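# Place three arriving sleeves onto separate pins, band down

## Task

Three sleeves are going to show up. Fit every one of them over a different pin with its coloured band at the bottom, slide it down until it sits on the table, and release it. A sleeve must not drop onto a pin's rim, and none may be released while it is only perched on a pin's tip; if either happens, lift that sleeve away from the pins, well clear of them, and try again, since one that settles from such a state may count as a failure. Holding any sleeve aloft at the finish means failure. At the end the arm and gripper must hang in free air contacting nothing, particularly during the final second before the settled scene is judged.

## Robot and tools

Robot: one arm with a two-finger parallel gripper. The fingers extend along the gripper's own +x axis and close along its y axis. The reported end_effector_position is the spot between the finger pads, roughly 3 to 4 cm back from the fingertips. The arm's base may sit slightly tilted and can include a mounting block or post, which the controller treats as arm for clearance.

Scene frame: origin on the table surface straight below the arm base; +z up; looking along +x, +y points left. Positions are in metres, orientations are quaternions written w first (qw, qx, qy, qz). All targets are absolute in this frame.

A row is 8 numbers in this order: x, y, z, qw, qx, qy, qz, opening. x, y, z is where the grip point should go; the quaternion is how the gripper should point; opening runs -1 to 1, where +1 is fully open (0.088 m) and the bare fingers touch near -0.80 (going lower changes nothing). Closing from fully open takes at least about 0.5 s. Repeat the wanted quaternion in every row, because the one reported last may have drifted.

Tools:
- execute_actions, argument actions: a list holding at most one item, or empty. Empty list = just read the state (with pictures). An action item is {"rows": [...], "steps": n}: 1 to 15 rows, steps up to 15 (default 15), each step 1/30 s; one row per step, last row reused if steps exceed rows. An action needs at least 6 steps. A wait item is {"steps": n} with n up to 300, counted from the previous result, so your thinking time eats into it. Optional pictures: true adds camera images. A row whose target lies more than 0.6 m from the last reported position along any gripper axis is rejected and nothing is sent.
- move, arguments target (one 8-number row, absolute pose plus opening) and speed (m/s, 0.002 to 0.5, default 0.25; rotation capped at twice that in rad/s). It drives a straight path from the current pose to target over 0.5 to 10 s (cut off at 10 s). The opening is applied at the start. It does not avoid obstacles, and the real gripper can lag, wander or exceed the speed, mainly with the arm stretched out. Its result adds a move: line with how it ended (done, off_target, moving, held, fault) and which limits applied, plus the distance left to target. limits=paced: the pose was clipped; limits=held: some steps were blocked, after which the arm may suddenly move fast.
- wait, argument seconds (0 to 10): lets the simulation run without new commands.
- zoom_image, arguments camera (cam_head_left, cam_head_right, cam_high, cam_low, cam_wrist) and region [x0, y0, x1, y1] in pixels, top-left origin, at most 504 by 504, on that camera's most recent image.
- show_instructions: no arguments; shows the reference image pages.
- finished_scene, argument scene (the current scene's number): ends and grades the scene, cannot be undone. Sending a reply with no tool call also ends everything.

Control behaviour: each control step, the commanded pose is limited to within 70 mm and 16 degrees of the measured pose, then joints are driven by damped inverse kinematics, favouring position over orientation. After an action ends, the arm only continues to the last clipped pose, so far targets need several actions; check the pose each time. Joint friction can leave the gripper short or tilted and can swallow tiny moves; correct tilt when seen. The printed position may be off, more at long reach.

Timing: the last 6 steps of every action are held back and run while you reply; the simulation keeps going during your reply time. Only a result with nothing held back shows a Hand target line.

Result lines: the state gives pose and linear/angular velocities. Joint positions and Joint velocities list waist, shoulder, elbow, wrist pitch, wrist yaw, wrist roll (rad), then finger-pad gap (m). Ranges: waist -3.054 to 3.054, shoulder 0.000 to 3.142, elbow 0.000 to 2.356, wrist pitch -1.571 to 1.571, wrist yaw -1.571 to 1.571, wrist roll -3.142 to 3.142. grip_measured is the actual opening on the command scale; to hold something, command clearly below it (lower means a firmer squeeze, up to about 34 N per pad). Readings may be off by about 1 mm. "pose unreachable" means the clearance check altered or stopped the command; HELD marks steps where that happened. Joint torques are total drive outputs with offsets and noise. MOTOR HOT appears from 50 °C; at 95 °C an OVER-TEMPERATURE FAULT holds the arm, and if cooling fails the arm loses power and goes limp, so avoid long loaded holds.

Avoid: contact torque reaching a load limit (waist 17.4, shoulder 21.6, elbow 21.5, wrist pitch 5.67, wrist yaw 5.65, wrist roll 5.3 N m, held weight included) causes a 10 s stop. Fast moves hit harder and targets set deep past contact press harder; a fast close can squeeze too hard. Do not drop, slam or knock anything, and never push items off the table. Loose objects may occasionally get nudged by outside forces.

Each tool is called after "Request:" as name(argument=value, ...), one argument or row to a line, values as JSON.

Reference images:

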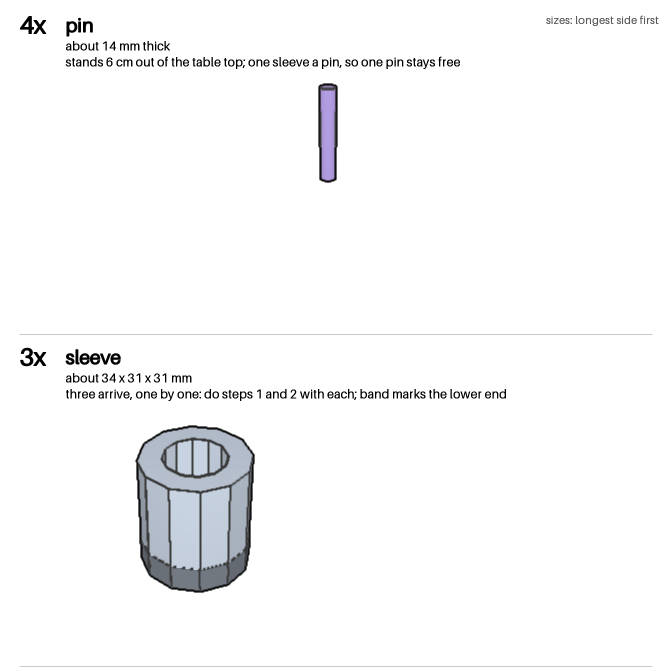

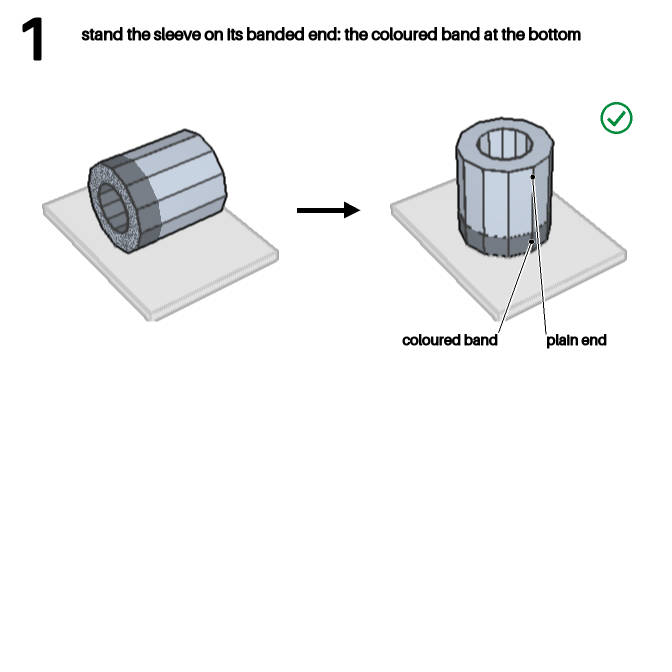

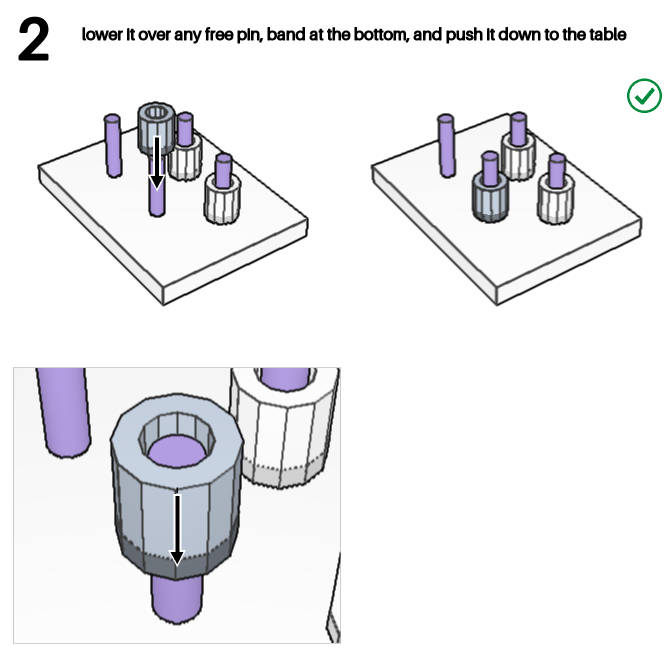

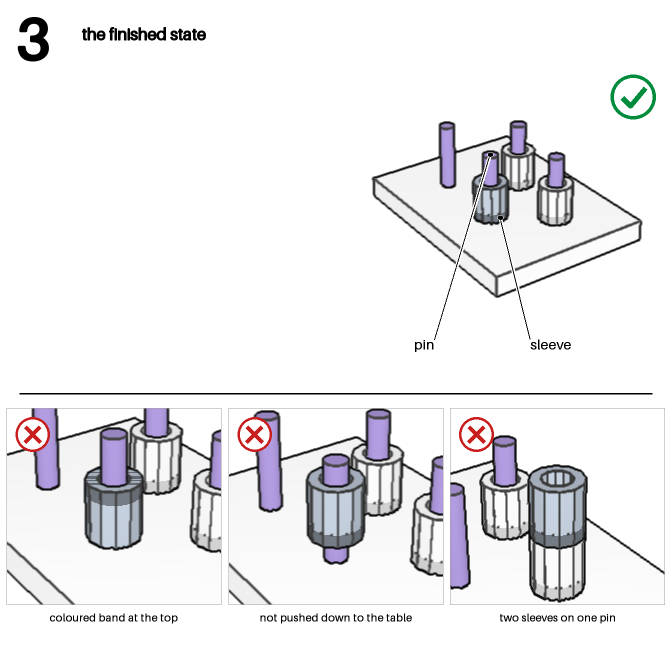

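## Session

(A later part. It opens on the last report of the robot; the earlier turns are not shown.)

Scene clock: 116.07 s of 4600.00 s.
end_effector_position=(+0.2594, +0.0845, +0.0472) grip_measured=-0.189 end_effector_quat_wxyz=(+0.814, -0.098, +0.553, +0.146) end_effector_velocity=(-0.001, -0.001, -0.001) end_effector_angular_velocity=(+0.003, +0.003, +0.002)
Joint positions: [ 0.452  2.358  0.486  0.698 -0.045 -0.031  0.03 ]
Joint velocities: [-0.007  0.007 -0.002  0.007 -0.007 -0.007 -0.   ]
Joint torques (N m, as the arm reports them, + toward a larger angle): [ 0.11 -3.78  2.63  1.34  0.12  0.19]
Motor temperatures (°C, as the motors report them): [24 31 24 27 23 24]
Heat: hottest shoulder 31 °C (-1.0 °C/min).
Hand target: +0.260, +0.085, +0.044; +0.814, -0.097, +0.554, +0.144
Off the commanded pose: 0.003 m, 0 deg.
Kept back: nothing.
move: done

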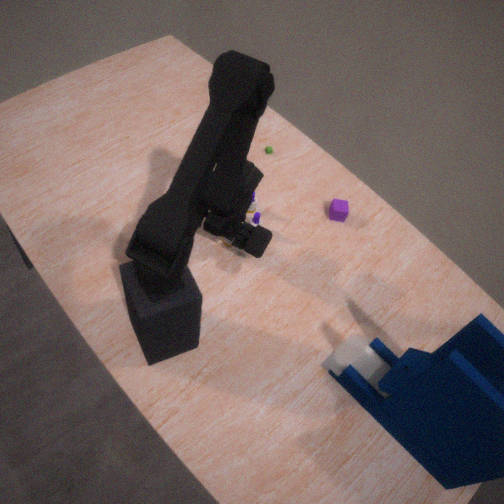

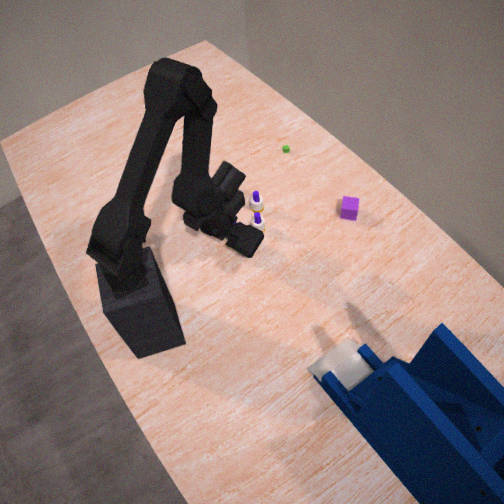

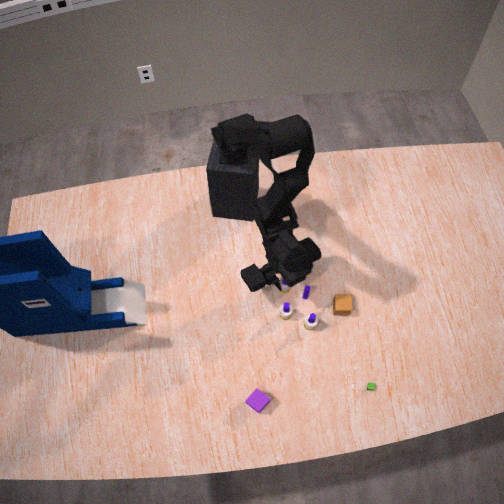

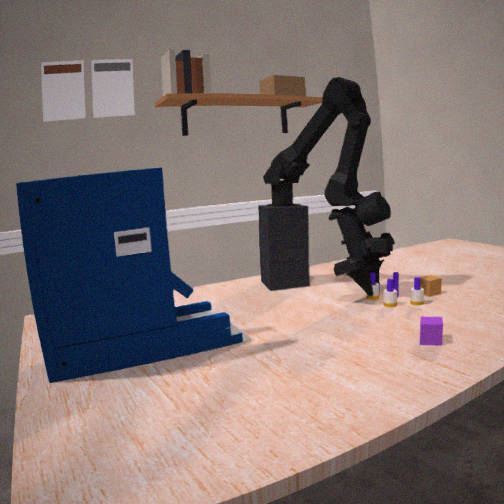

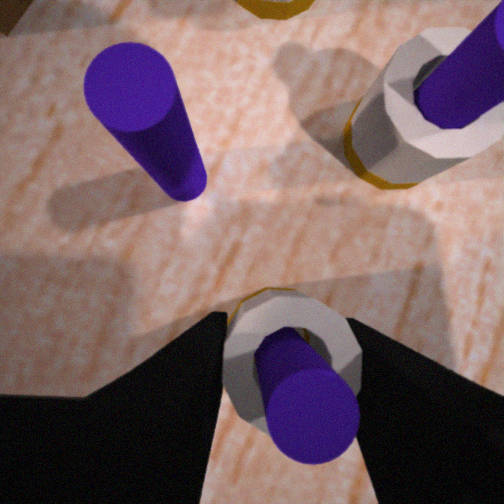

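Request:
move(
  target=[0.2594,0.0845,0.047,0.8144,-0.0976,0.5535,0.1436,0.1],
)

Request:
move(
  target=[0.255,0.083,0.16,0.8144,-0.0976,0.5535,0.1436,0.1],
)

Request:
zoom_image(
  camera="cam_low",
  region=[330,240,450,330],
)

Scene clock: 117.00 s of 4600.00 s.
end_effector_position=(+0.2594, +0.0846, +0.0470) grip_measured=+0.098 end_effector_quat_wxyz=(+0.814, -0.098, +0.553, +0.146) end_effector_velocity=(-0.003, -0.000, +0.001) end_effector_angular_velocity=(-0.003, +0.006, +0.020)
Joint positions: [ 0.452  2.359  0.487  0.699 -0.045 -0.031  0.044]
Joint velocities: [-0.002 -0.007 -0.007 -0.007 -0.007 -0.022  0.001]
Joint torques (N m, as the arm reports them, + toward a larger angle): [-0.02 -5.31  1.84  0.78  0.1   0.14]
Motor temperatures (°C, as the motors report them): [24 31 24 27 23 24]
Heat: hottest shoulder 31 °C (-1.0 °C/min).
Hand target: +0.259, +0.085, +0.047; +0.815, -0.098, +0.553, +0.144
Off the commanded pose: 0.000 m, 0 deg.
Kept back: nothing.
move: done

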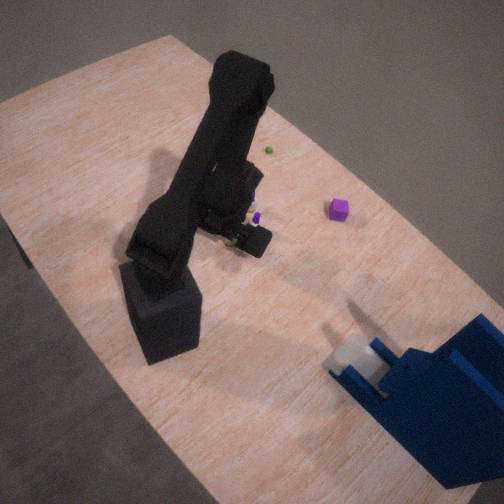

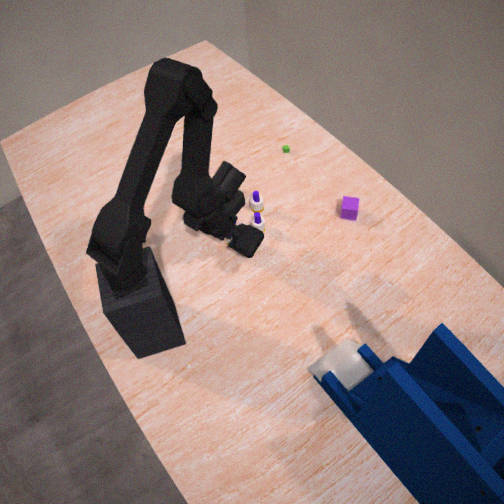

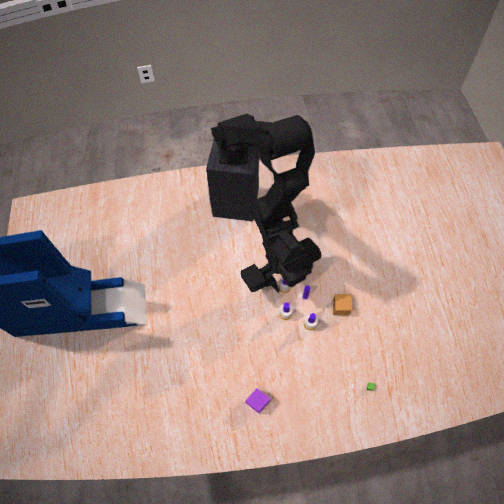

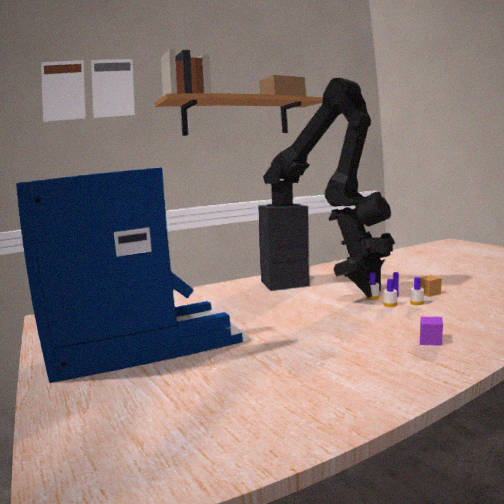

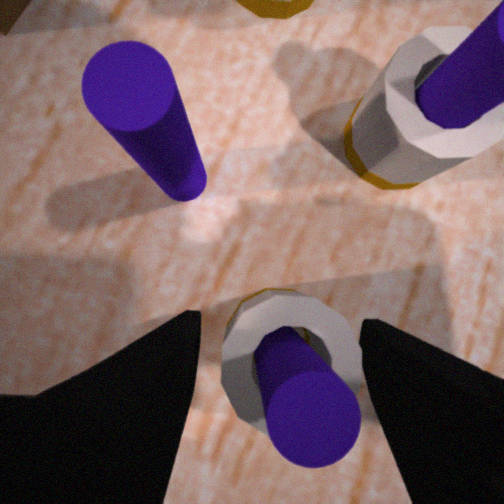

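Scene clock: 118.13 s of 4600.00 s.
end_effector_position=(+0.2498, +0.0819, +0.1556) grip_measured=+0.100 end_effector_quat_wxyz=(+0.810, -0.097, +0.560, +0.141) end_effector_velocity=(-0.009, -0.000, -0.000) end_effector_angular_velocity=(+0.006, +0.040, +0.011)
Joint positions: [ 0.441  1.705  0.424  0.09  -0.045 -0.033  0.044]
Joint velocities: [-0.002 -0.017 -0.002 -0.051 -0.022 -0.007 -0.   ]
Joint torques (N m, as the arm reports them, + toward a larger angle): [-0.42 -5.01  5.51  0.75 -0.08 -0.2 ]
Motor temperatures (°C, as the motors report them): [24 31 24 27 23 24]
Heat: hottest shoulder 31 °C (-1.0 °C/min).
Hand target: +0.255, +0.083, +0.160; +0.815, -0.098, +0.554, +0.143
Off the commanded pose: 0.007 m, 1 deg.
Kept back: nothing.
move: done

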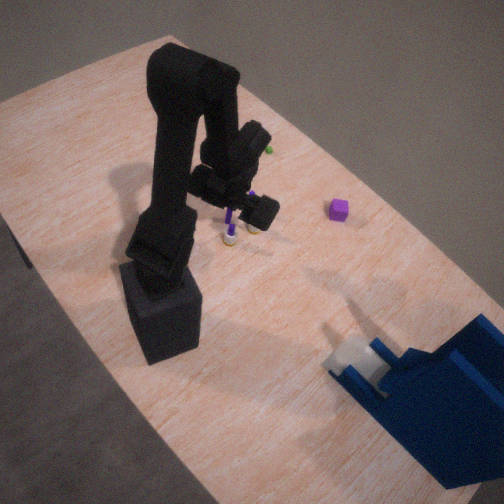

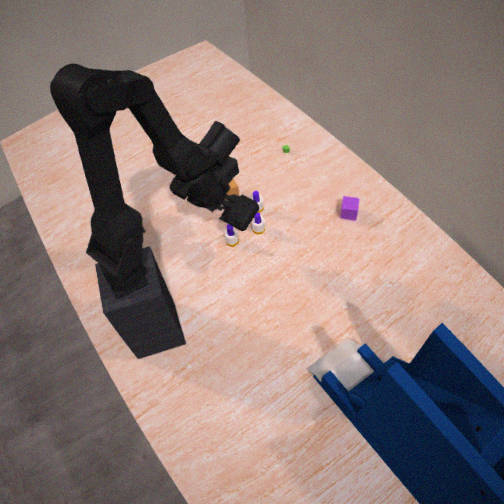

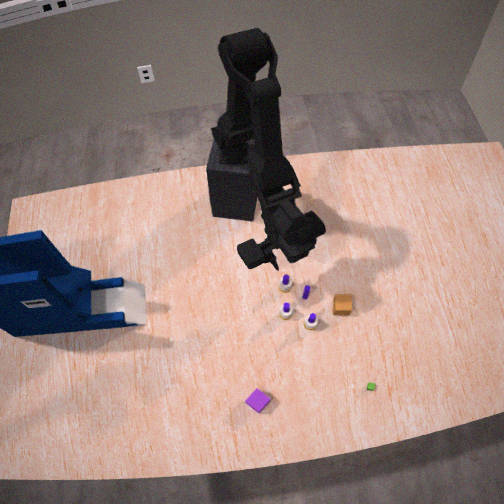

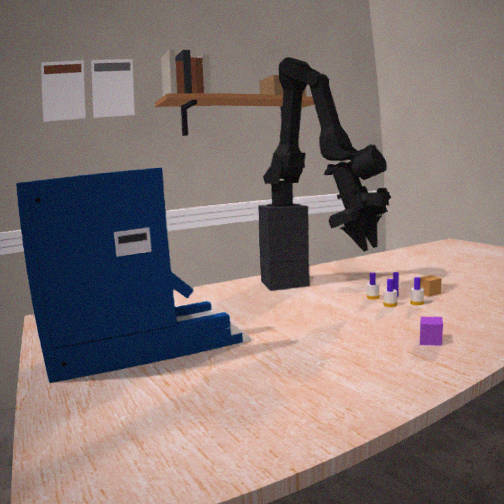

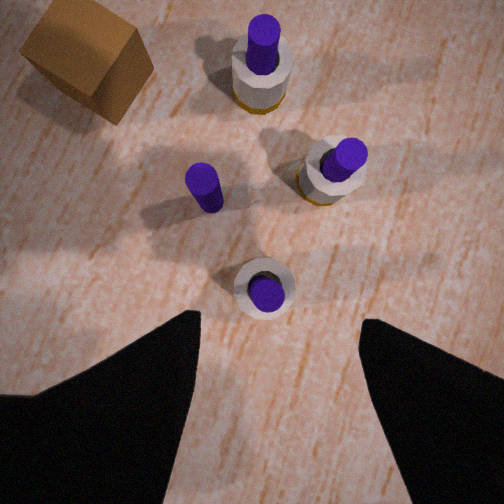

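Region (330, 240, 450, 330) of cam_low's 504x504 image, scaled by 4.200, with more detail than that image has; it fills the top 378 rows of this view, and the rest is white.

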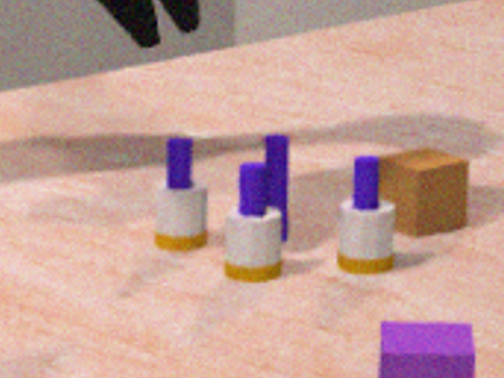

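Request:
finished_scene(
  scene=1,
)

The scene is finished: the task was done.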